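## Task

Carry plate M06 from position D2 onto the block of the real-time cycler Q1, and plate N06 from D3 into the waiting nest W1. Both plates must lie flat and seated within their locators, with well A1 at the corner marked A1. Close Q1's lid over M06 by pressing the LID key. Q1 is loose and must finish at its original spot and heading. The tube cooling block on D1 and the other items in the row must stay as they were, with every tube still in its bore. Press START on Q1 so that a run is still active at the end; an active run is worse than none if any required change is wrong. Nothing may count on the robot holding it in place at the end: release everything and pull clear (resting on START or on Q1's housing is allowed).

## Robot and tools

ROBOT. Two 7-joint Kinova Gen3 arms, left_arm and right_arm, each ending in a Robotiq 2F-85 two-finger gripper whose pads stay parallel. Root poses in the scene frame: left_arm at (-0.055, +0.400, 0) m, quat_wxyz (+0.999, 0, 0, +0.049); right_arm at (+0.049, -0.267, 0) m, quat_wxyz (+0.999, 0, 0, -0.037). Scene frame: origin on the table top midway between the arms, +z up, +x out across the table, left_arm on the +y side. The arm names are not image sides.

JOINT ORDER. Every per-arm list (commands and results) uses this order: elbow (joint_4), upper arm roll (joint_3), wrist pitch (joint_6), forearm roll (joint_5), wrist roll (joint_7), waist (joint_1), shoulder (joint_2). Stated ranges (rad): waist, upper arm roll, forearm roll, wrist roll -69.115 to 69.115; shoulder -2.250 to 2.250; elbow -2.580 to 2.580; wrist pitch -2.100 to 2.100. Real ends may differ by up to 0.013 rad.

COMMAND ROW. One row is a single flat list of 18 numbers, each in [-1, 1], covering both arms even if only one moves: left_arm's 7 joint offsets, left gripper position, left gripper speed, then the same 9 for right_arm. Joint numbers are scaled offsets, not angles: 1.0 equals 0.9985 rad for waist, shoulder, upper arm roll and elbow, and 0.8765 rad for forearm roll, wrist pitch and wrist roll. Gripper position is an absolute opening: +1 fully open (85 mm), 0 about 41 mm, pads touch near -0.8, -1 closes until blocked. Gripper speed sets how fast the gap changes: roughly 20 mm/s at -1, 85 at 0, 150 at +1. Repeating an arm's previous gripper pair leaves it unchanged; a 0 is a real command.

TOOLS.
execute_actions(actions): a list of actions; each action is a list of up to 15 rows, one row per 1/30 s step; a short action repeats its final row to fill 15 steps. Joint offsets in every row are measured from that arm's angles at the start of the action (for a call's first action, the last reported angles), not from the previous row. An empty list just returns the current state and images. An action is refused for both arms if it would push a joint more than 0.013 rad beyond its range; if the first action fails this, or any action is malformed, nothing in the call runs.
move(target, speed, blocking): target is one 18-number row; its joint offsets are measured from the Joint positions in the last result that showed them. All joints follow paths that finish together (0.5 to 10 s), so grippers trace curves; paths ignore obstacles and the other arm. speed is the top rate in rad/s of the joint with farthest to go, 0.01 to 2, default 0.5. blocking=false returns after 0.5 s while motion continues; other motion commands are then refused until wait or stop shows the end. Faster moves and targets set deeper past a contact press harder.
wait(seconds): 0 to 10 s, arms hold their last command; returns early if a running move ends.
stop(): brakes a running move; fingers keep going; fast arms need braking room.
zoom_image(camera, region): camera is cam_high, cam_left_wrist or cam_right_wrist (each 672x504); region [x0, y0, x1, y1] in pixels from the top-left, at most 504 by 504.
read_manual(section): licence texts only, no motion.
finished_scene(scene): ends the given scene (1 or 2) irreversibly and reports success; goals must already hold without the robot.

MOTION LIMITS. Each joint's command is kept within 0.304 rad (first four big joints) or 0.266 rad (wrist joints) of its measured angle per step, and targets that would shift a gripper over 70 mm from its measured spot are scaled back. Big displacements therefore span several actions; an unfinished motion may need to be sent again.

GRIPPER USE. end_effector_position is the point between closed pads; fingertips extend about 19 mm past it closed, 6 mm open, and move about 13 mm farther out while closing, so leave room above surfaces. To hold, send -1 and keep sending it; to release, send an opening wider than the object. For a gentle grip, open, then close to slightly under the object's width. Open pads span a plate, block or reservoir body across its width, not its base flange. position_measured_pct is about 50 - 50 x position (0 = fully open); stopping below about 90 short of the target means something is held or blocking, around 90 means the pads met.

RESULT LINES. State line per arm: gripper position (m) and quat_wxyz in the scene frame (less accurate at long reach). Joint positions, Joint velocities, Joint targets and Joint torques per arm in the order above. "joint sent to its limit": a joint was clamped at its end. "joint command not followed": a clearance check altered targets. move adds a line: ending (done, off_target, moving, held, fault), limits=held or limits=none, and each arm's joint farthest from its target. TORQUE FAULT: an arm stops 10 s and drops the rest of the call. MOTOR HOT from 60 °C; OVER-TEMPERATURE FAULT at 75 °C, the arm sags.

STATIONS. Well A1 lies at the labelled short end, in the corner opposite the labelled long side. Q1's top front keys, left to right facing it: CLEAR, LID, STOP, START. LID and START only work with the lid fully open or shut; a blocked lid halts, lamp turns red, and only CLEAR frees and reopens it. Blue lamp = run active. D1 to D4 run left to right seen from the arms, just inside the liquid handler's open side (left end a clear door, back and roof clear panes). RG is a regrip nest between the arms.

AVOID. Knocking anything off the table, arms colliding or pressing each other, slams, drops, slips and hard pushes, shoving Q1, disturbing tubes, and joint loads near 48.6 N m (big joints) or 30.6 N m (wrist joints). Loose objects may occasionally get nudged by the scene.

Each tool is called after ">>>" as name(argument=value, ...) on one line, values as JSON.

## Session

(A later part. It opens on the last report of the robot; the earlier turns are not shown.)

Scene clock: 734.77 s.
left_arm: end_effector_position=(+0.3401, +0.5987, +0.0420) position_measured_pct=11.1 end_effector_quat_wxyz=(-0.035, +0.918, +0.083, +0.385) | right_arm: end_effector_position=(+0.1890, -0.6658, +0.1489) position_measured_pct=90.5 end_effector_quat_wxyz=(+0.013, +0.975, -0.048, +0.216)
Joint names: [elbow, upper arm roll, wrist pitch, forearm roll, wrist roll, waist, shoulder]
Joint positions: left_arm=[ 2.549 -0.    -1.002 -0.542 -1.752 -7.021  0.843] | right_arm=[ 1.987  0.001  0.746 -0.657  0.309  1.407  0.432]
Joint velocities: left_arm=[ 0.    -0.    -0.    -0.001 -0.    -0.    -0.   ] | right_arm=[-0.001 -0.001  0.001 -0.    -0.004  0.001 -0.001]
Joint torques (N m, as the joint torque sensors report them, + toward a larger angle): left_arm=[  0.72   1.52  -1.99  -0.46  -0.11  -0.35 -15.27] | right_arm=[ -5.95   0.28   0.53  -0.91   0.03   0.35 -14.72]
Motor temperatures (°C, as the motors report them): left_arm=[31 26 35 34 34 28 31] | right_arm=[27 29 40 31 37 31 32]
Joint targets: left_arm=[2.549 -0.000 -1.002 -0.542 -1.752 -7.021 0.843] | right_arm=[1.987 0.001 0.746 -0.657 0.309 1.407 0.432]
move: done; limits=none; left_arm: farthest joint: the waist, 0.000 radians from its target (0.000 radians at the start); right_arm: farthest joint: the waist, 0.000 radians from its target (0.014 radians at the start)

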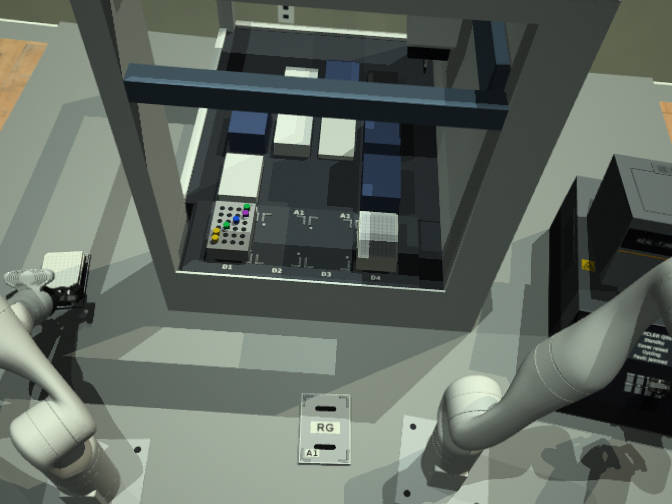

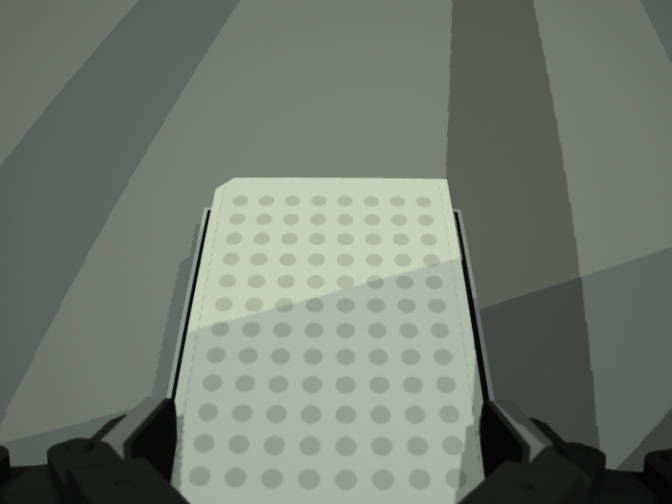

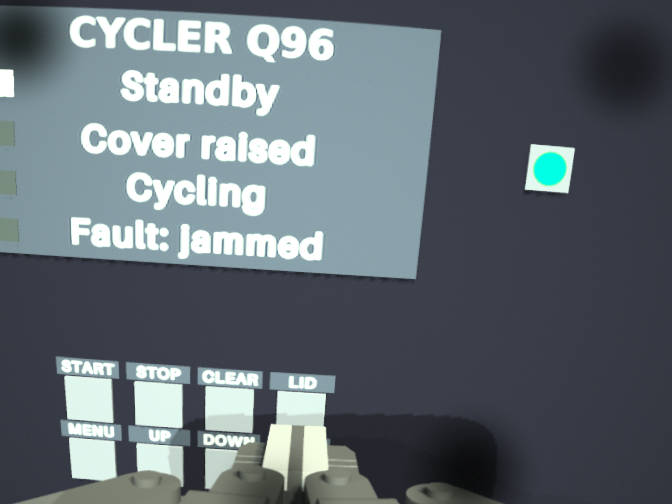

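>>> move(target=[-0.0012,0,-0.0152,0.0059,-0.0109,0.001,0.0168,0.72,-1, 0.1731,-0.001,-0.0849,-0.0735,0.0522,-0.038,-0.0972,-0.85,0.5], speed=0.2)

>>> zoom_image(camera="cam_left_wrist", region=[150, 160, 510, 420])

Scene clock: 768.37 s.
left_arm: end_effector_position=(+0.3403, +0.5983, +0.0379) position_measured_pct=11.1 end_effector_quat_wxyz=(-0.035, +0.918, +0.083, +0.385) | right_arm: end_effector_position=(+0.1968, -0.6094, +0.1490) position_measured_pct=90.5 end_effector_quat_wxyz=(+0.013, +0.975, -0.048, +0.216)
Joint names: [elbow, upper arm roll, wrist pitch, forearm roll, wrist roll, waist, shoulder]
Joint positions: left_arm=[ 2.548 -0.    -1.016 -0.536 -1.762 -7.02   0.86 ] | right_arm=[ 2.159 -0.     0.672 -0.721  0.355  1.369  0.335]
Joint velocities: left_arm=[-0.    -0.    -0.001  0.    -0.    -0.002  0.   ] | right_arm=[ 0.001  0.002  0.001  0.001  0.001 -0.001 -0.003]
Joint torques (N m, as the joint torque sensors report them, + toward a larger angle): left_arm=[  1.54   1.53  -1.86  -0.56  -0.34  -0.59 -15.58] | right_arm=[ -5.25   0.46   0.56  -0.88  -0.04   0.26 -12.32]
Motor temperatures (°C, as the motors report them): left_arm=[31 26 35 34 34 28 31] | right_arm=[27 29 40 31 37 31 32]
Joint targets: left_arm=[2.548 -0.000 -1.016 -0.536 -1.762 -7.020 0.860] | right_arm=[2.159 -0.000 0.672 -0.721 0.355 1.369 0.335]
move: done; limits=none; left_arm: farthest joint: the waist, 0.000 radians from its target (0.001 radians at the start); right_arm: farthest joint: the waist, 0.000 radians from its target (0.038 radians at the start)

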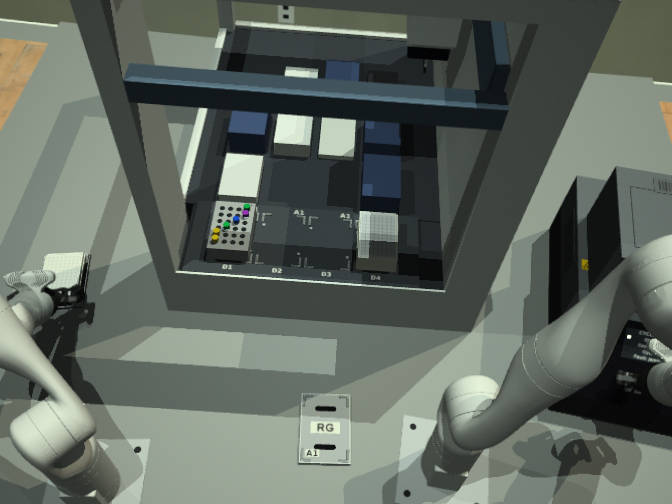

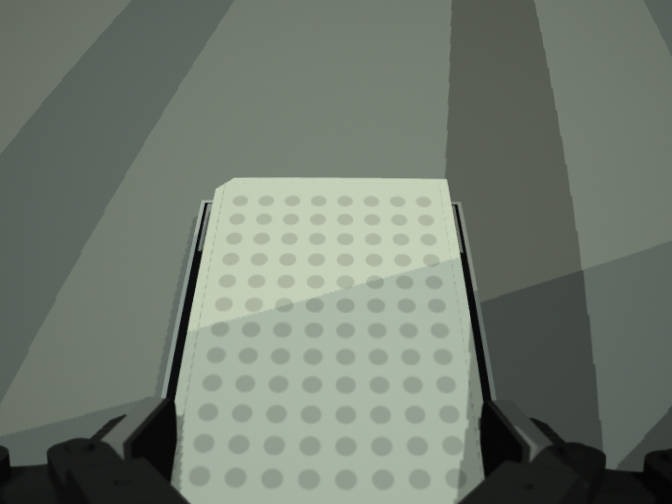

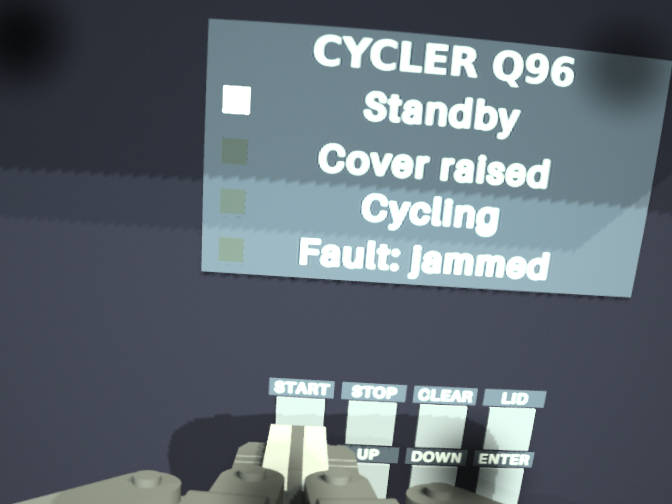

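Region (150, 160, 510, 420) of cam_left_wrist's 672x504 image, scaled by 1.400.

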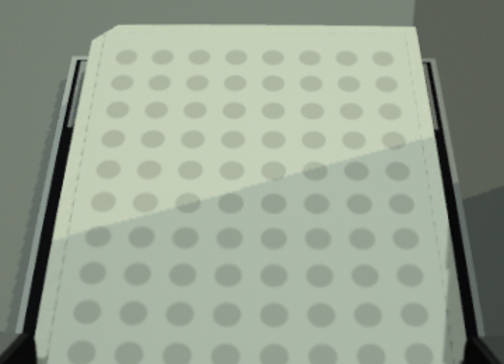

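>>> move(target=[-0.0009,0,-0.0116,0.0043,-0.0081,-0.0006,0.0126,0.72,-1, 0,0,0,0,0,0,0,-0.85,0.5], speed=0.02)

>>> zoom_image(camera="cam_left_wrist", region=[150, 160, 510, 420])

Scene clock: 773.60 s.
left_arm: end_effector_position=(+0.3401, +0.5985, +0.0350) position_measured_pct=11.1 end_effector_quat_wxyz=(-0.036, +0.918, +0.083, +0.385) | right_arm: end_effector_position=(+0.1968, -0.6094, +0.1490) position_measured_pct=90.5 end_effector_quat_wxyz=(+0.013, +0.975, -0.048, +0.216)
Joint names: [elbow, upper arm roll, wrist pitch, forearm roll, wrist roll, waist, shoulder]
Joint positions: left_arm=[ 2.547 -0.    -1.026 -0.533 -1.769 -7.021  0.872] | right_arm=[ 2.159 -0.     0.672 -0.721  0.355  1.369  0.335]
Joint velocities: left_arm=[ 0.     0.    -0.001 -0.001 -0.    -0.     0.001] | right_arm=[ 0.001  0.     0.    -0.001  0.001 -0.001 -0.   ]
Joint torques (N m, as the joint torque sensors report them, + toward a larger angle): left_arm=[  1.32   1.98  -1.87  -0.31  -0.32  -0.38 -15.23] | right_arm=[ -5.55   0.4    0.57  -0.93  -0.03   0.34 -12.69]
Motor temperatures (°C, as the motors report them): left_arm=[31 26 35 34 34 28 31] | right_arm=[27 29 40 31 37 31 32]
Joint targets: left_arm=[2.547 -0.000 -1.026 -0.533 -1.769 -7.021 0.873] | right_arm=[2.159 -0.000 0.672 -0.721 0.355 1.369 0.335]
move: done; limits=none; left_arm: farthest joint: the waist, 0.000 radians from its target (0.000 radians at the start); right_arm: farthest joint: the waist, 0.000 radians from its target (0.000 radians at the start)

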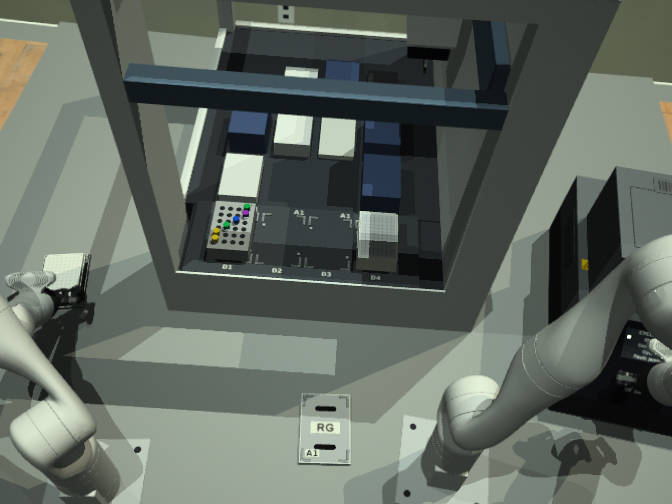

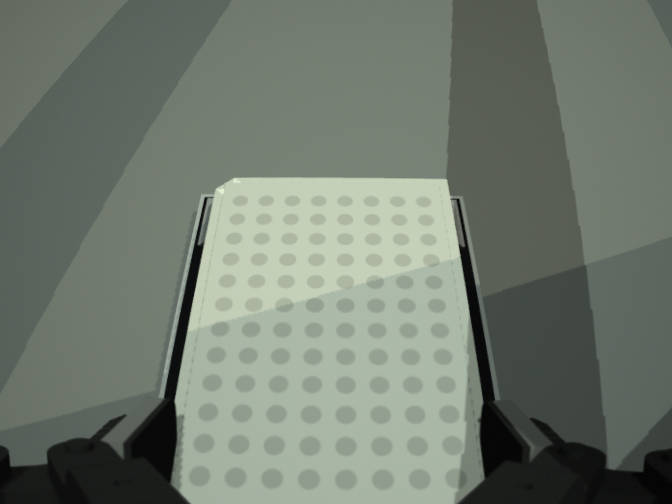

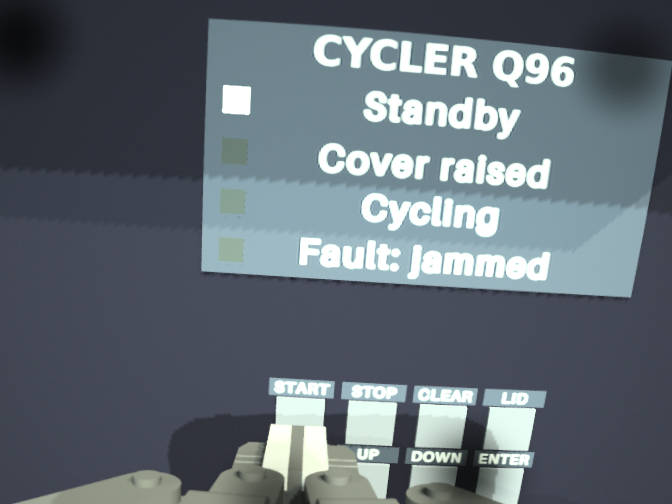

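Region (150, 160, 510, 420) of cam_left_wrist's 672x504 image, scaled by 1.400.

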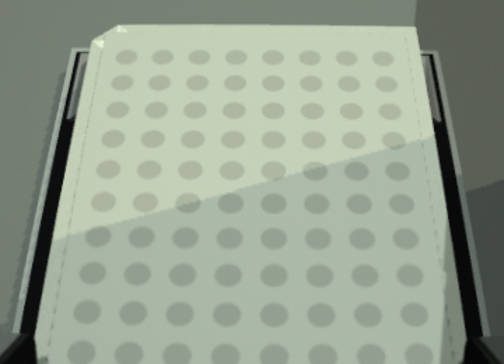

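>>> move(target=[-0.0005,0,-0.0058,0.0021,-0.0040,0,0.0066,0.72,-1, 0,0,0,0,0,0,0,-0.85,0.5], speed=0.015)

>>> zoom_image(camera="cam_high", region=[20, 240, 110, 330])

Scene clock: 778.47 s.
left_arm: end_effector_position=(+0.3401, +0.5984, +0.0334) position_measured_pct=11.1 end_effector_quat_wxyz=(-0.036, +0.918, +0.083, +0.385) | right_arm: end_effector_position=(+0.1968, -0.6094, +0.1490) position_measured_pct=90.5 end_effector_quat_wxyz=(+0.013, +0.975, -0.048, +0.216)
Joint names: [elbow, upper arm roll, wrist pitch, forearm roll, wrist roll, waist, shoulder]
Joint positions: left_arm=[ 2.547 -0.    -1.031 -0.531 -1.773 -7.021  0.879] | right_arm=[ 2.159 -0.     0.672 -0.721  0.355  1.369  0.335]
Joint velocities: left_arm=[ 0.     0.     0.     0.001 -0.     0.     0.001] | right_arm=[ 0.001 -0.001 -0.001 -0.001 -0.002 -0.001 -0.   ]
Joint torques (N m, as the joint torque sensors report them, + toward a larger angle): left_arm=[  1.65   1.29  -2.12  -0.47  -0.35  -0.53 -15.5 ] | right_arm=[ -5.65   0.42   0.57  -0.91  -0.01   0.37 -12.65]
Motor temperatures (°C, as the motors report them): left_arm=[31 26 35 34 34 28 31] | right_arm=[27 29 40 31 37 31 32]
Joint targets: left_arm=[2.547 -0.000 -1.031 -0.531 -1.773 -7.021 0.879] | right_arm=[2.159 -0.000 0.672 -0.721 0.355 1.369 0.335]
move: done; limits=none; left_arm: farthest joint: the waist, 0.000 radians from its target (0.000 radians at the start); right_arm: farthest joint: the waist, 0.000 radians from its target (0.000 radians at the start)

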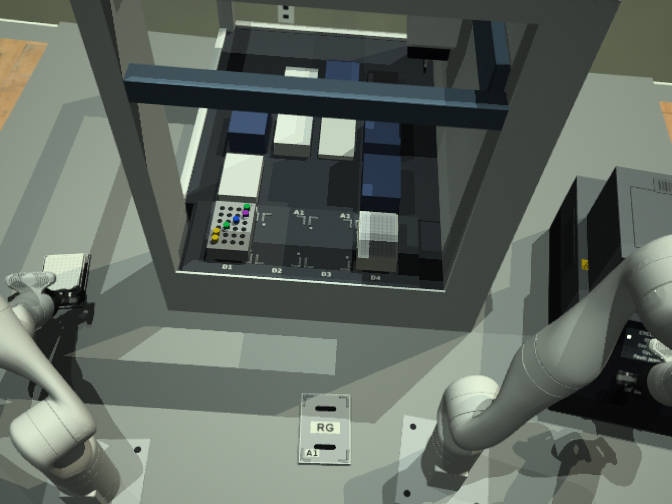

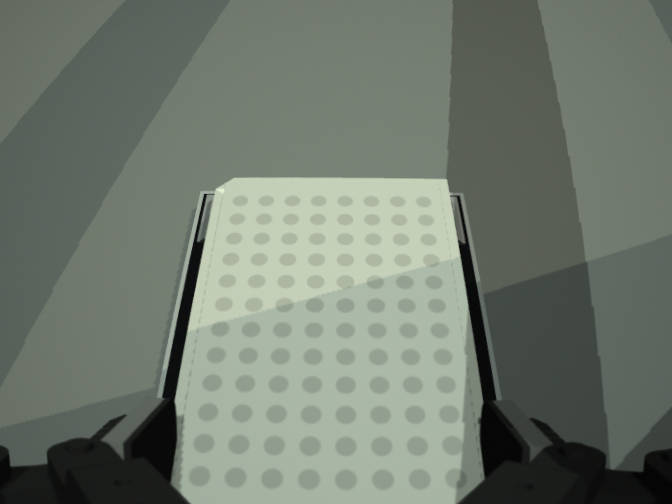

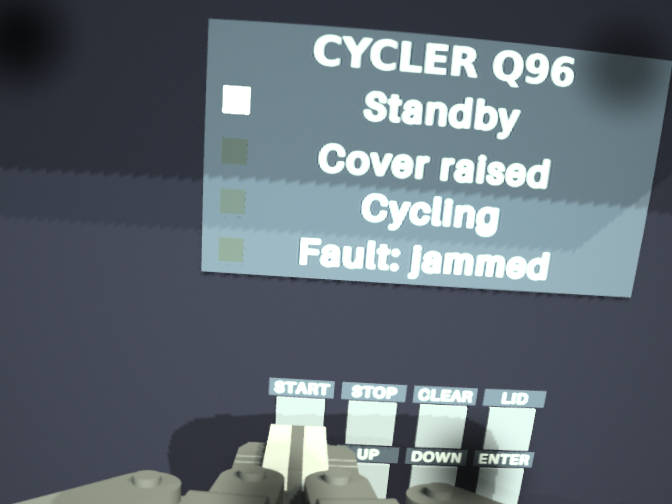

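Region (20, 240, 110, 330) of cam_high's 672x504 image, scaled by 5.600, with more detail than that image has.

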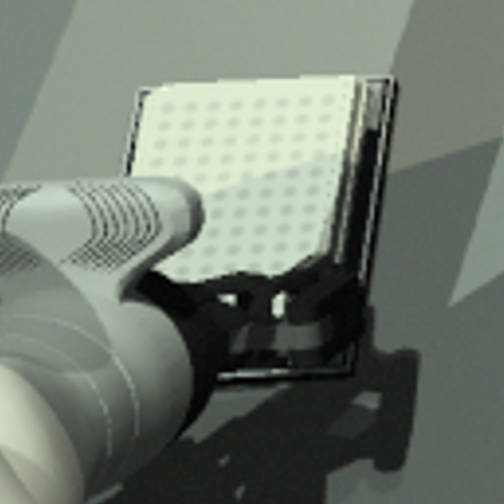

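>>> move(target=[-0.0004,0,-0.0046,0.0017,-0.0032,0,0.0052,0.72,-1, 0,0,0,0,0,0,0,-0.85,0.5], speed=0.012)

Scene clock: 784.70 s.
left_arm: end_effector_position=(+0.3405, +0.5986, +0.0330) position_measured_pct=11.1 end_effector_quat_wxyz=(-0.036, +0.918, +0.083, +0.386) | right_arm: end_effector_position=(+0.1968, -0.6094, +0.1490) position_measured_pct=90.5 end_effector_quat_wxyz=(+0.013, +0.975, -0.048, +0.216)
Joint names: [elbow, upper arm roll, wrist pitch, forearm roll, wrist roll, waist, shoulder]
Joint positions: left_arm=[ 2.546 -0.    -1.036 -0.53  -1.776 -7.021  0.883] | right_arm=[ 2.159 -0.     0.672 -0.721  0.355  1.369  0.335]
Joint velocities: left_arm=[ 0.  0. -0. -0.  0. -0.  0.] | right_arm=[ 0.    -0.001  0.    -0.     0.    -0.001 -0.   ]
Joint torques (N m, as the joint torque sensors report them, + toward a larger angle): left_arm=[  1.21   0.94  -1.27  -0.23   0.03  -0.01 -14.2 ] | right_arm=[ -5.61   0.41   0.59  -0.89  -0.05   0.37 -12.61]
Motor temperatures (°C, as the motors report them): left_arm=[31 26 35 34 34 28 31] | right_arm=[27 29 40 31 37 31 32]
Joint targets: left_arm=[2.546 -0.000 -1.035 -0.529 -1.775 -7.021 0.884] | right_arm=[2.159 -0.000 0.672 -0.721 0.355 1.369 0.335]
move: done; limits=none; left_arm: farthest joint: the shoulder, 0.002 radians from its target (0.005 radians at the start); right_arm: farthest joint: the waist, 0.000 radians from its target (0.000 radians at the start)

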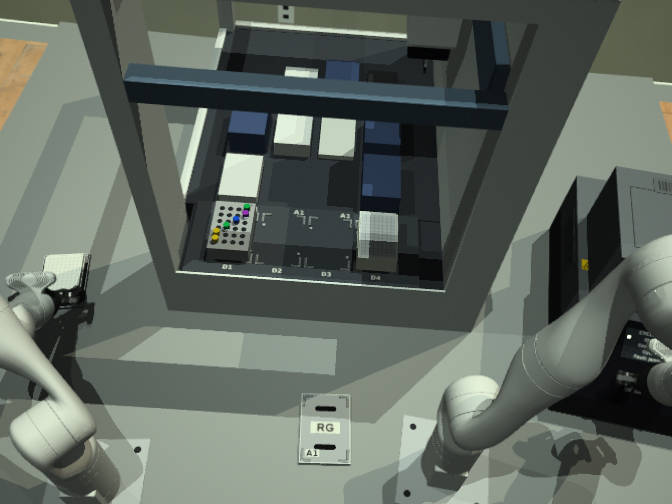

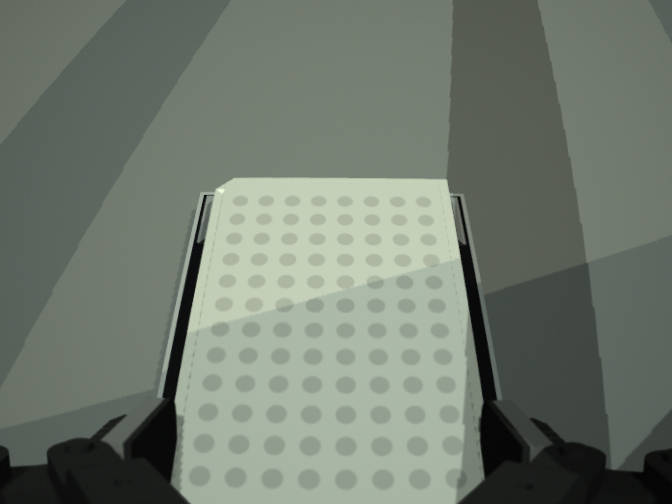

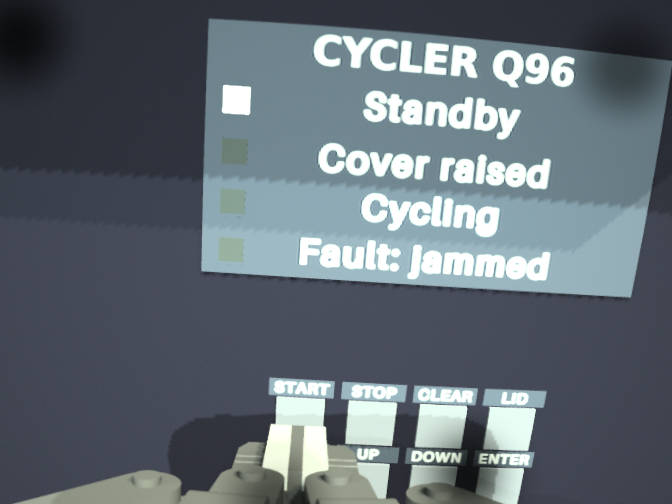

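>>> move(target=[0,0,0,0,0,0,0,1,-0.5, 0,0,0,0,0,0,0,-0.85,0.5], speed=0.02)

>>> move(target=[0.004,0,0.0970,-0.037,0.069,0,-0.105,1,-0.5, 0,0,0,0,0,0,0,-0.85,0.5], speed=0.12)

Scene clock: 788.77 s.
left_arm: end_effector_position=(+0.3405, +0.5986, +0.0330) position_measured_pct=0.0 end_effector_quat_wxyz=(-0.036, +0.918, +0.083, +0.386) | right_arm: end_effector_position=(+0.1968, -0.6094, +0.1490) position_measured_pct=90.5 end_effector_quat_wxyz=(+0.013, +0.975, -0.048, +0.216)
Joint names: [elbow, upper arm roll, wrist pitch, forearm roll, wrist roll, waist, shoulder]
Joint positions: left_arm=[ 2.546 -0.    -1.036 -0.53  -1.776 -7.021  0.883] | right_arm=[ 2.159 -0.     0.672 -0.721  0.355  1.369  0.335]
Joint velocities: left_arm=[-0.    -0.     0.    -0.001 -0.001 -0.     0.   ] | right_arm=[-0.002  0.002 -0.001 -0.     0.001 -0.    -0.   ]
Joint torques (N m, as the joint torque sensors report them, + toward a larger angle): left_arm=[  1.37   1.56  -1.93  -0.54  -0.24  -0.45 -15.69] | right_arm=[ -5.44   0.43   0.63  -0.88  -0.09   0.33 -12.64]
Motor temperatures (°C, as the motors report them): left_arm=[31 26 35 34 34 28 31] | right_arm=[27 29 40 31 37 31 32]
Joint targets: left_arm=[2.546 -0.000 -1.036 -0.530 -1.776 -7.021 0.883] | right_arm=[2.159 -0.000 0.672 -0.721 0.355 1.369 0.335]
move: done; limits=none; left_arm: farthest joint: the waist, 0.000 radians from its target (0.000 radians at the start); right_arm: farthest joint: the waist, 0.000 radians from its target (0.000 radians at the start)

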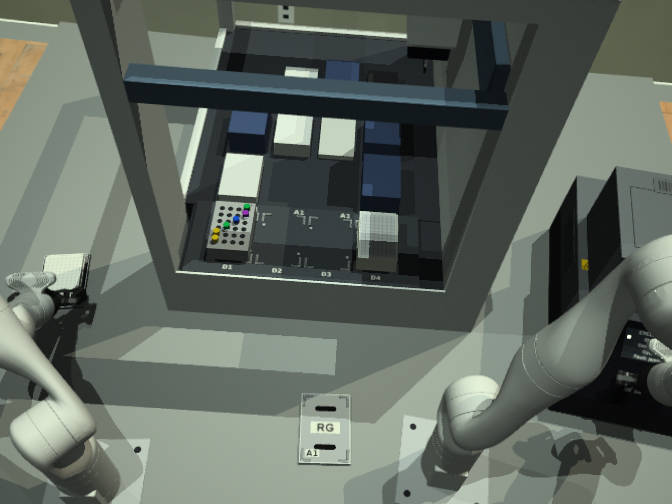

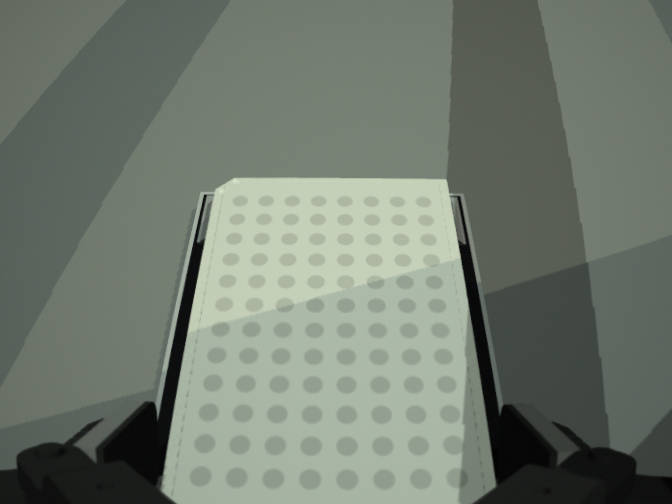

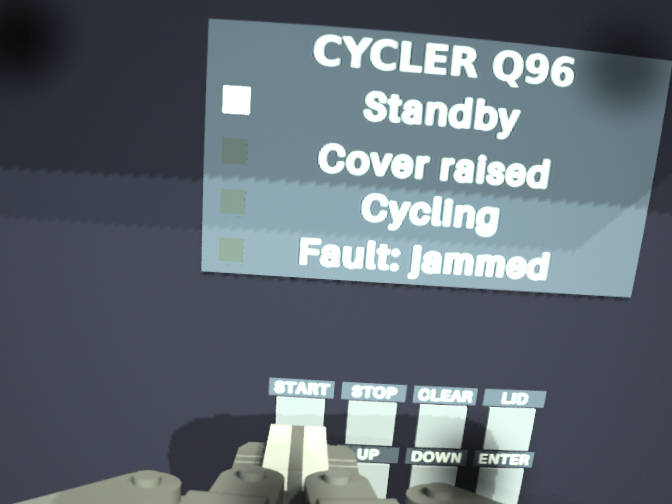

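Scene clock: 789.93 s.
left_arm: end_effector_position=(+0.3412, +0.5998, +0.0581) position_measured_pct=0.0 end_effector_quat_wxyz=(-0.037, +0.918, +0.082, +0.386) | right_arm: end_effector_position=(+0.1968, -0.6094, +0.1490) position_measured_pct=90.5 end_effector_quat_wxyz=(+0.013, +0.975, -0.048, +0.216)
Joint names: [elbow, upper arm roll, wrist pitch, forearm roll, wrist roll, waist, shoulder]
Joint positions: left_arm=[ 2.55  -0.    -0.951 -0.562 -1.715 -7.021  0.778] | right_arm=[ 2.159 -0.     0.672 -0.721  0.355  1.369  0.335]
Joint velocities: left_arm=[ 0.    -0.    -0.001 -0.     0.001 -0.001 -0.004] | right_arm=[-0.     0.001  0.001  0.     0.001  0.001 -0.   ]
Joint torques (N m, as the joint torque sensors report them, + toward a larger angle): left_arm=[  0.76   1.38  -2.    -0.27  -0.11  -0.13 -14.93] | right_arm=[ -5.57   0.37   0.62  -0.87  -0.01   0.48 -12.6 ]
Motor temperatures (°C, as the motors report them): left_arm=[31 26 35 34 34 28 31] | right_arm=[27 29 40 31 37 31 32]
Joint targets: left_arm=[2.550 -0.000 -0.951 -0.562 -1.715 -7.021 0.778] | right_arm=[2.159 -0.000 0.672 -0.721 0.355 1.369 0.335]
move: done; limits=none; left_arm: farthest joint: the waist, 0.000 radians from its target (0.000 radians at the start); right_arm: farthest joint: the waist, 0.000 radians from its target (0.000 radians at the start)

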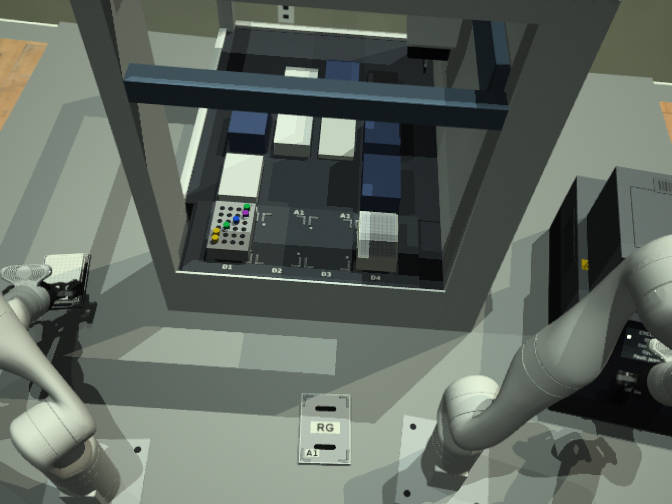

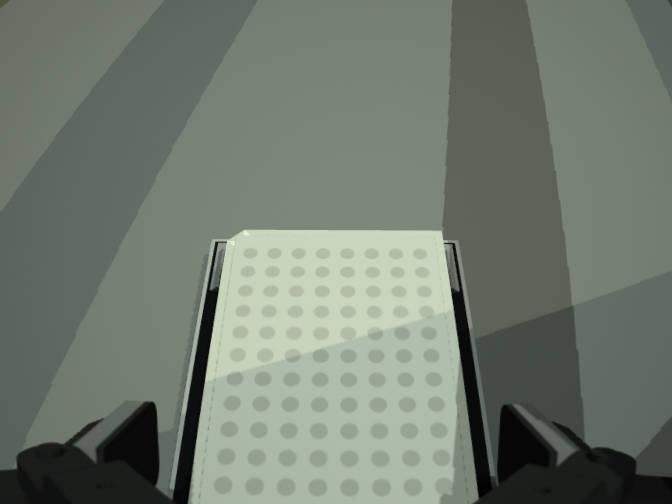

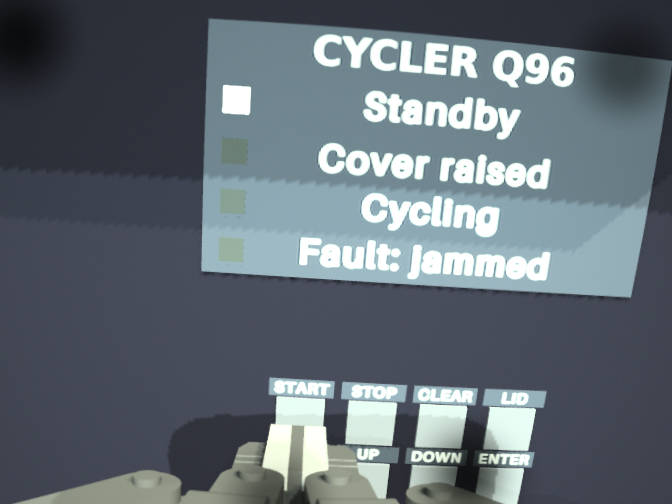

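>>> move(target=[-0.082,0,0.97,0,0,0.255,-0.503,1,-0.5, 0,0,0,0,0,0,0,-0.85,0.5], speed=0.7)

Scene clock: 814.93 s.
left_arm: end_effector_position=(+0.2857, +0.5742, +0.1242) position_measured_pct=0.0 end_effector_quat_wxyz=(-0.122, +0.969, -0.066, +0.207) | right_arm: end_effector_position=(+0.1968, -0.6094, +0.1490) position_measured_pct=90.5 end_effector_quat_wxyz=(+0.013, +0.975, -0.048, +0.216)
Joint names: [elbow, upper arm roll, wrist pitch, forearm roll, wrist roll, waist, shoulder]
Joint positions: left_arm=[ 2.468 -0.    -0.101 -0.562 -1.715 -6.766  0.276] | right_arm=[ 2.159 -0.     0.672 -0.721  0.355  1.369  0.335]
Joint velocities: left_arm=[ 0.    -0.     0.001  0.001 -0.001  0.002 -0.003] | right_arm=[ 0.001 -0.001 -0.     0.001  0.001 -0.     0.   ]
Joint torques (N m, as the joint torque sensors report them, + toward a larger angle): left_arm=[ -4.27   0.36  -1.12  -0.08  -0.17  -0.29 -11.23] | right_arm=[ -5.58   0.43   0.61  -0.83  -0.05   0.34 -12.73]
Motor temperatures (°C, as the motors report them): left_arm=[31 26 35 34 34 28 31] | right_arm=[27 29 40 31 37 31 32]
Joint targets: left_arm=[2.468 -0.000 -0.101 -0.562 -1.715 -6.766 0.276] | right_arm=[2.159 -0.000 0.672 -0.721 0.355 1.369 0.335]
move: done; limits=none; left_arm: farthest joint: the waist, 0.000 radians from its target (0.254 radians at the start); right_arm: farthest joint: the waist, 0.000 radians from its target (0.000 radians at the start)

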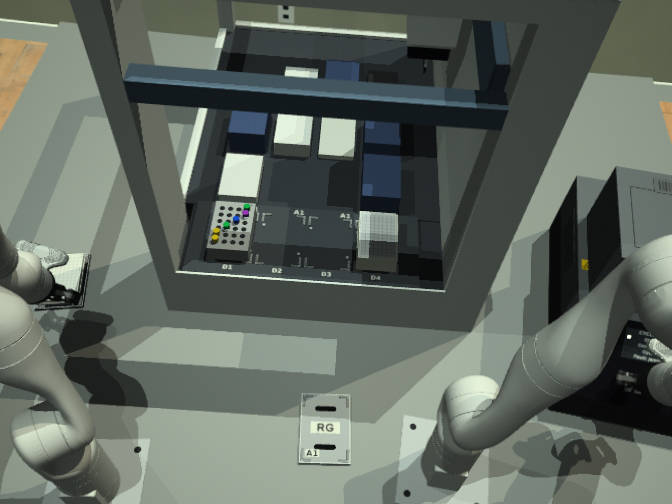

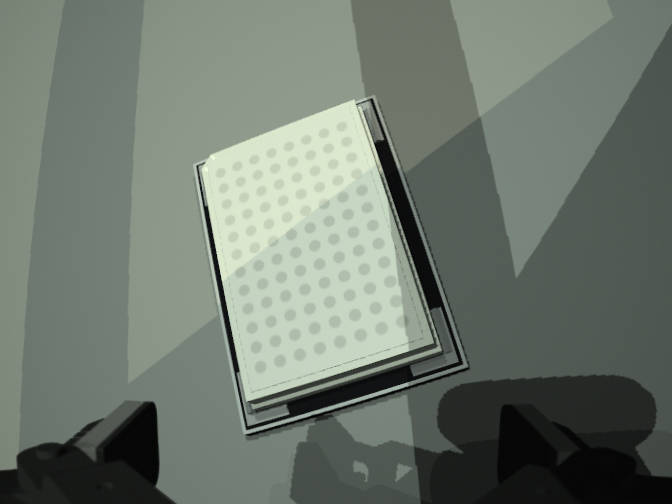

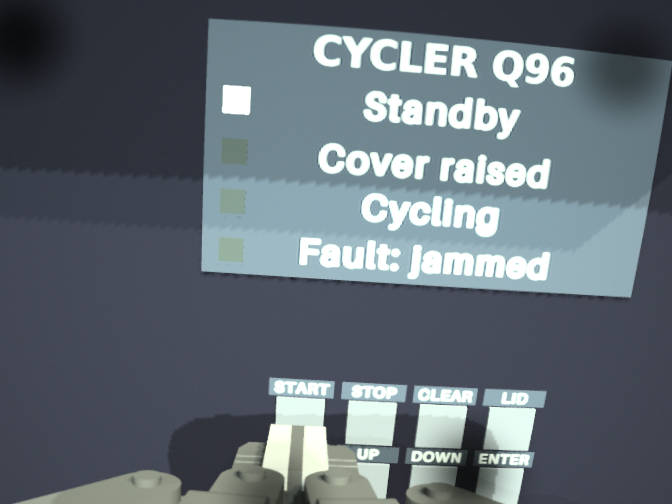

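>>> zoom_image(camera="cam_left_wrist", region=[220, 290, 480, 450])

>>> zoom_image(camera="cam_left_wrist", region=[180, 80, 420, 240])

>>> zoom_image(camera="cam_high", region=[180, 180, 440, 300])

Region (220, 290, 480, 450) of cam_left_wrist's 672x504 image, scaled by 1.938; it fills the top 310 rows of this view, and the rest is white.

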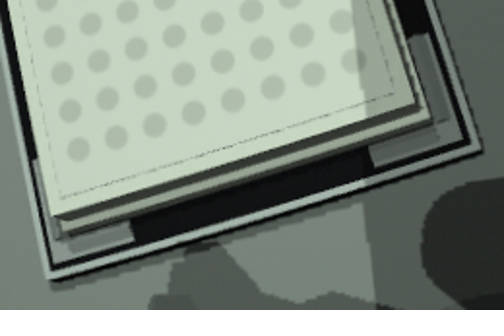

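Region (180, 80, 420, 240) of cam_left_wrist's 672x504 image, scaled by 2.100.

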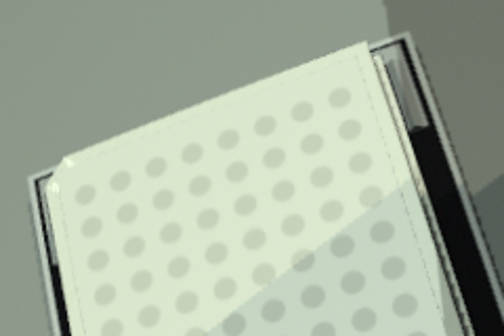

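Region (180, 180, 440, 300) of cam_high's 672x504 image, scaled by 1.938, with more detail than that image has; it fills the top 233 rows of this view, and the rest is white.

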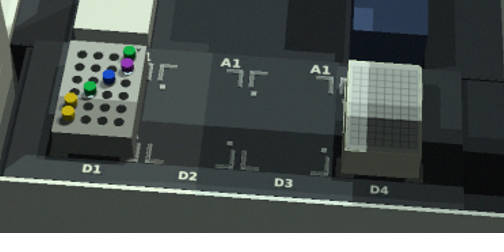

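>>> zoom_image(camera="cam_left_wrist", region=[390, 295, 480, 385])

>>> move(target=[0,0,0,0,0,0,0,1,-0.5, 0.0124,0,-0.0421,-0.0462,0.0392,-0.0163,0.0289,-0.85,0.5], speed=0.045)

Region (390, 295, 480, 385) of cam_left_wrist's 672x504 image, scaled by 5.600.

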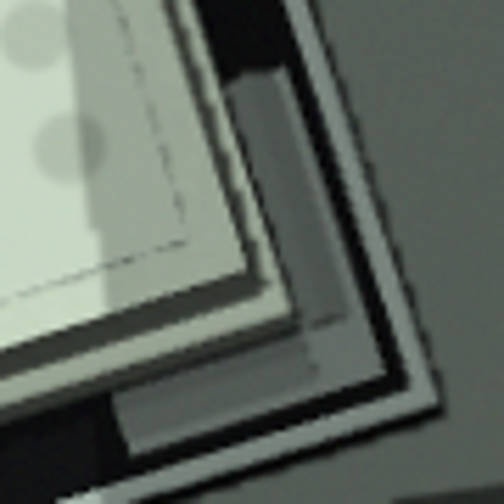

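Scene clock: 822.53 s.
left_arm: end_effector_position=(+0.2857, +0.5742, +0.1242) position_measured_pct=0.0 end_effector_quat_wxyz=(-0.122, +0.969, -0.066, +0.207) | right_arm: end_effector_position=(+0.2020, -0.6101, +0.1384) position_measured_pct=90.5 end_effector_quat_wxyz=(+0.014, +0.975, -0.048, +0.216)
Joint names: [elbow, upper arm roll, wrist pitch, forearm roll, wrist roll, waist, shoulder]
Joint positions: left_arm=[ 2.468 -0.    -0.101 -0.562 -1.715 -6.766  0.276] | right_arm=[ 2.172  0.     0.636 -0.761  0.389  1.354  0.361]
Joint velocities: left_arm=[ 0.  0. -0. -0.  0. -0.  0.] | right_arm=[-0.    -0.001  0.    -0.001 -0.001 -0.001 -0.   ]
Joint torques (N m, as the joint torque sensors report them, + toward a larger angle): left_arm=[ -3.57   0.49  -0.75   0.02  -0.12  -0.31 -11.08] | right_arm=[ -5.47  -0.02  -0.01  -1.1   -0.09  -0.27 -10.72]
Motor temperatures (°C, as the motors report them): left_arm=[31 26 35 34 34 28 31] | right_arm=[27 29 40 31 37 31 32]
Joint targets: left_arm=[2.468 -0.000 -0.101 -0.562 -1.715 -6.766 0.276] | right_arm=[2.172 -0.000 0.635 -0.762 0.389 1.353 0.364]
move: done; limits=none; left_arm: farthest joint: the waist, 0.000 radians from its target (0.000 radians at the start); right_arm: farthest joint: the shoulder, 0.003 radians from its target (0.029 radians at the start)

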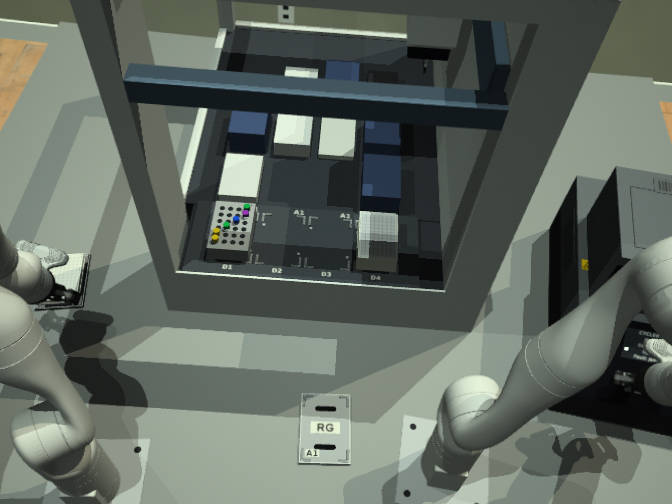

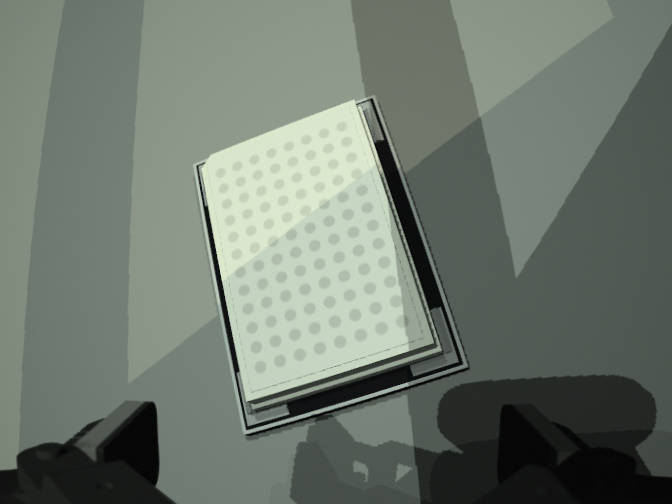

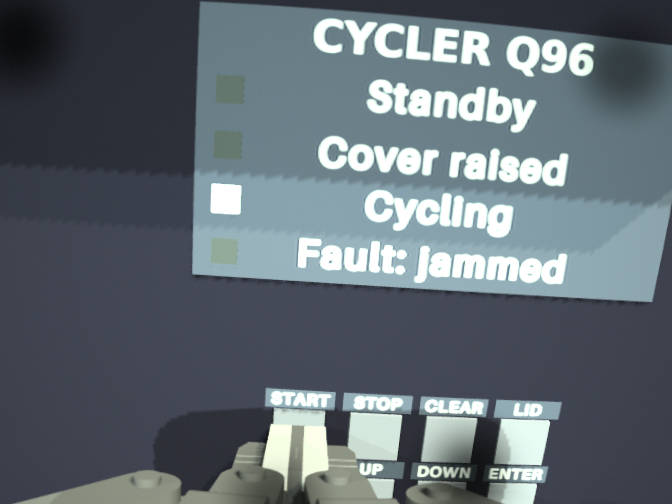

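Cycling. Backing both arms off.

>>> move(target=[0,0,0.2,0,0,0,-0.2,1,-0.5, -0.062,0,0.21,0.2,-0.17,0.08,-0.14,-0.85,0.5], speed=0.3)

Scene clock: 826.07 s.
left_arm: end_effector_position=(+0.2585, +0.5910, +0.1763) position_measured_pct=0.0 end_effector_quat_wxyz=(-0.173, +0.963, -0.054, +0.199) | right_arm: end_effector_position=(+0.1713, -0.6029, +0.1947) position_measured_pct=90.5 end_effector_quat_wxyz=(+0.014, +0.976, -0.052, +0.210)
Joint names: [elbow, upper arm roll, wrist pitch, forearm roll, wrist roll, waist, shoulder]
Joint positions: left_arm=[ 2.468 -0.     0.075 -0.562 -1.715 -6.766  0.077] | right_arm=[ 2.11   0.     0.821 -0.586  0.24   1.434  0.221]
Joint velocities: left_arm=[ 0.    -0.    -0.001 -0.    -0.    -0.001 -0.003] | right_arm=[ 0.001 -0.001 -0.002 -0.001  0.001  0.002 -0.001]
Joint torques (N m, as the joint torque sensors report them, + toward a larger angle): left_arm=[-5.71  0.01 -0.9  -0.3  -0.33 -0.63 -8.76] | right_arm=[ -6.49   0.46   0.43  -1.07  -0.02   0.32 -11.38]
Motor temperatures (°C, as the motors report them): left_arm=[31 26 35 34 34 28 31] | right_arm=[27 29 40 31 37 31 32]
Joint targets: left_arm=[2.468 -0.000 0.075 -0.562 -1.715 -6.766 0.076] | right_arm=[2.110 0.000 0.821 -0.586 0.240 1.434 0.221]
move: done; limits=none; left_arm: farthest joint: the waist, 0.000 radians from its target (0.000 radians at the start); right_arm: farthest joint: the waist, 0.000 radians from its target (0.080 radians at the start)

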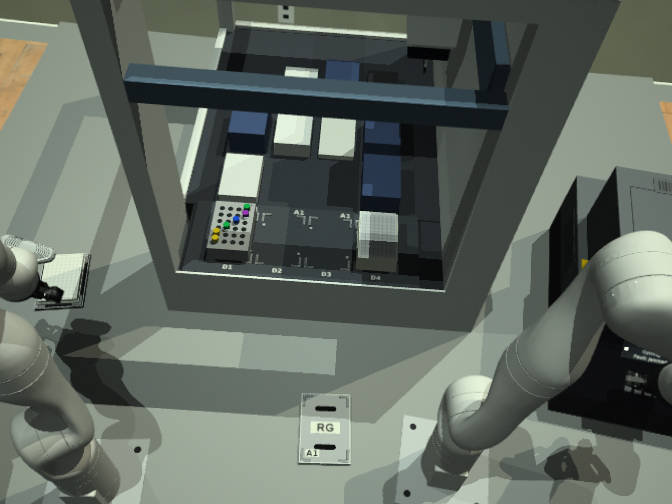

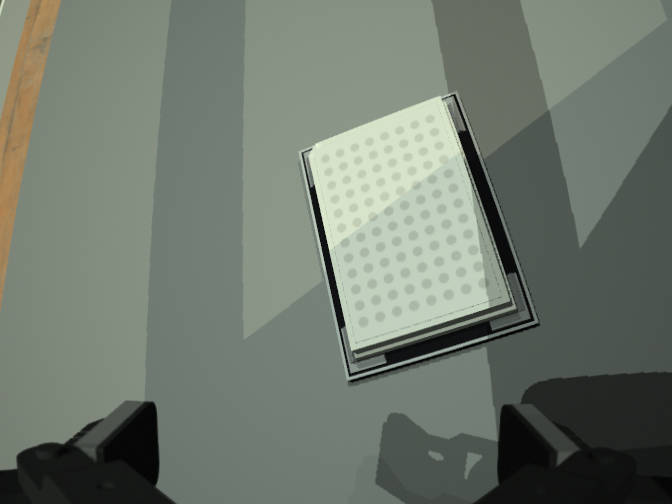

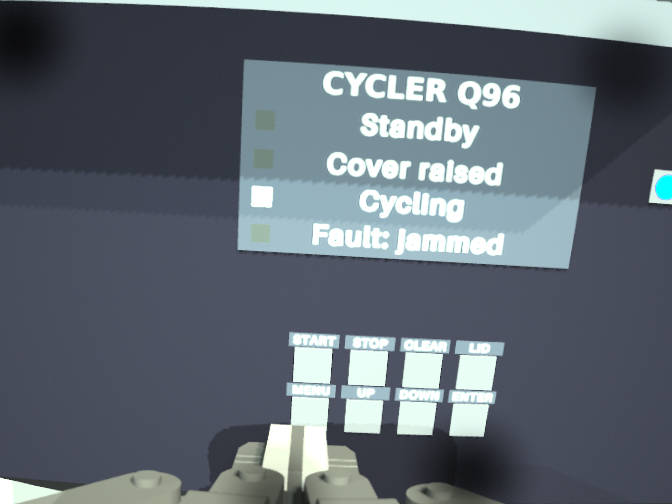

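>>> finished_scene(scene=2)

The scene is finished: the task was done.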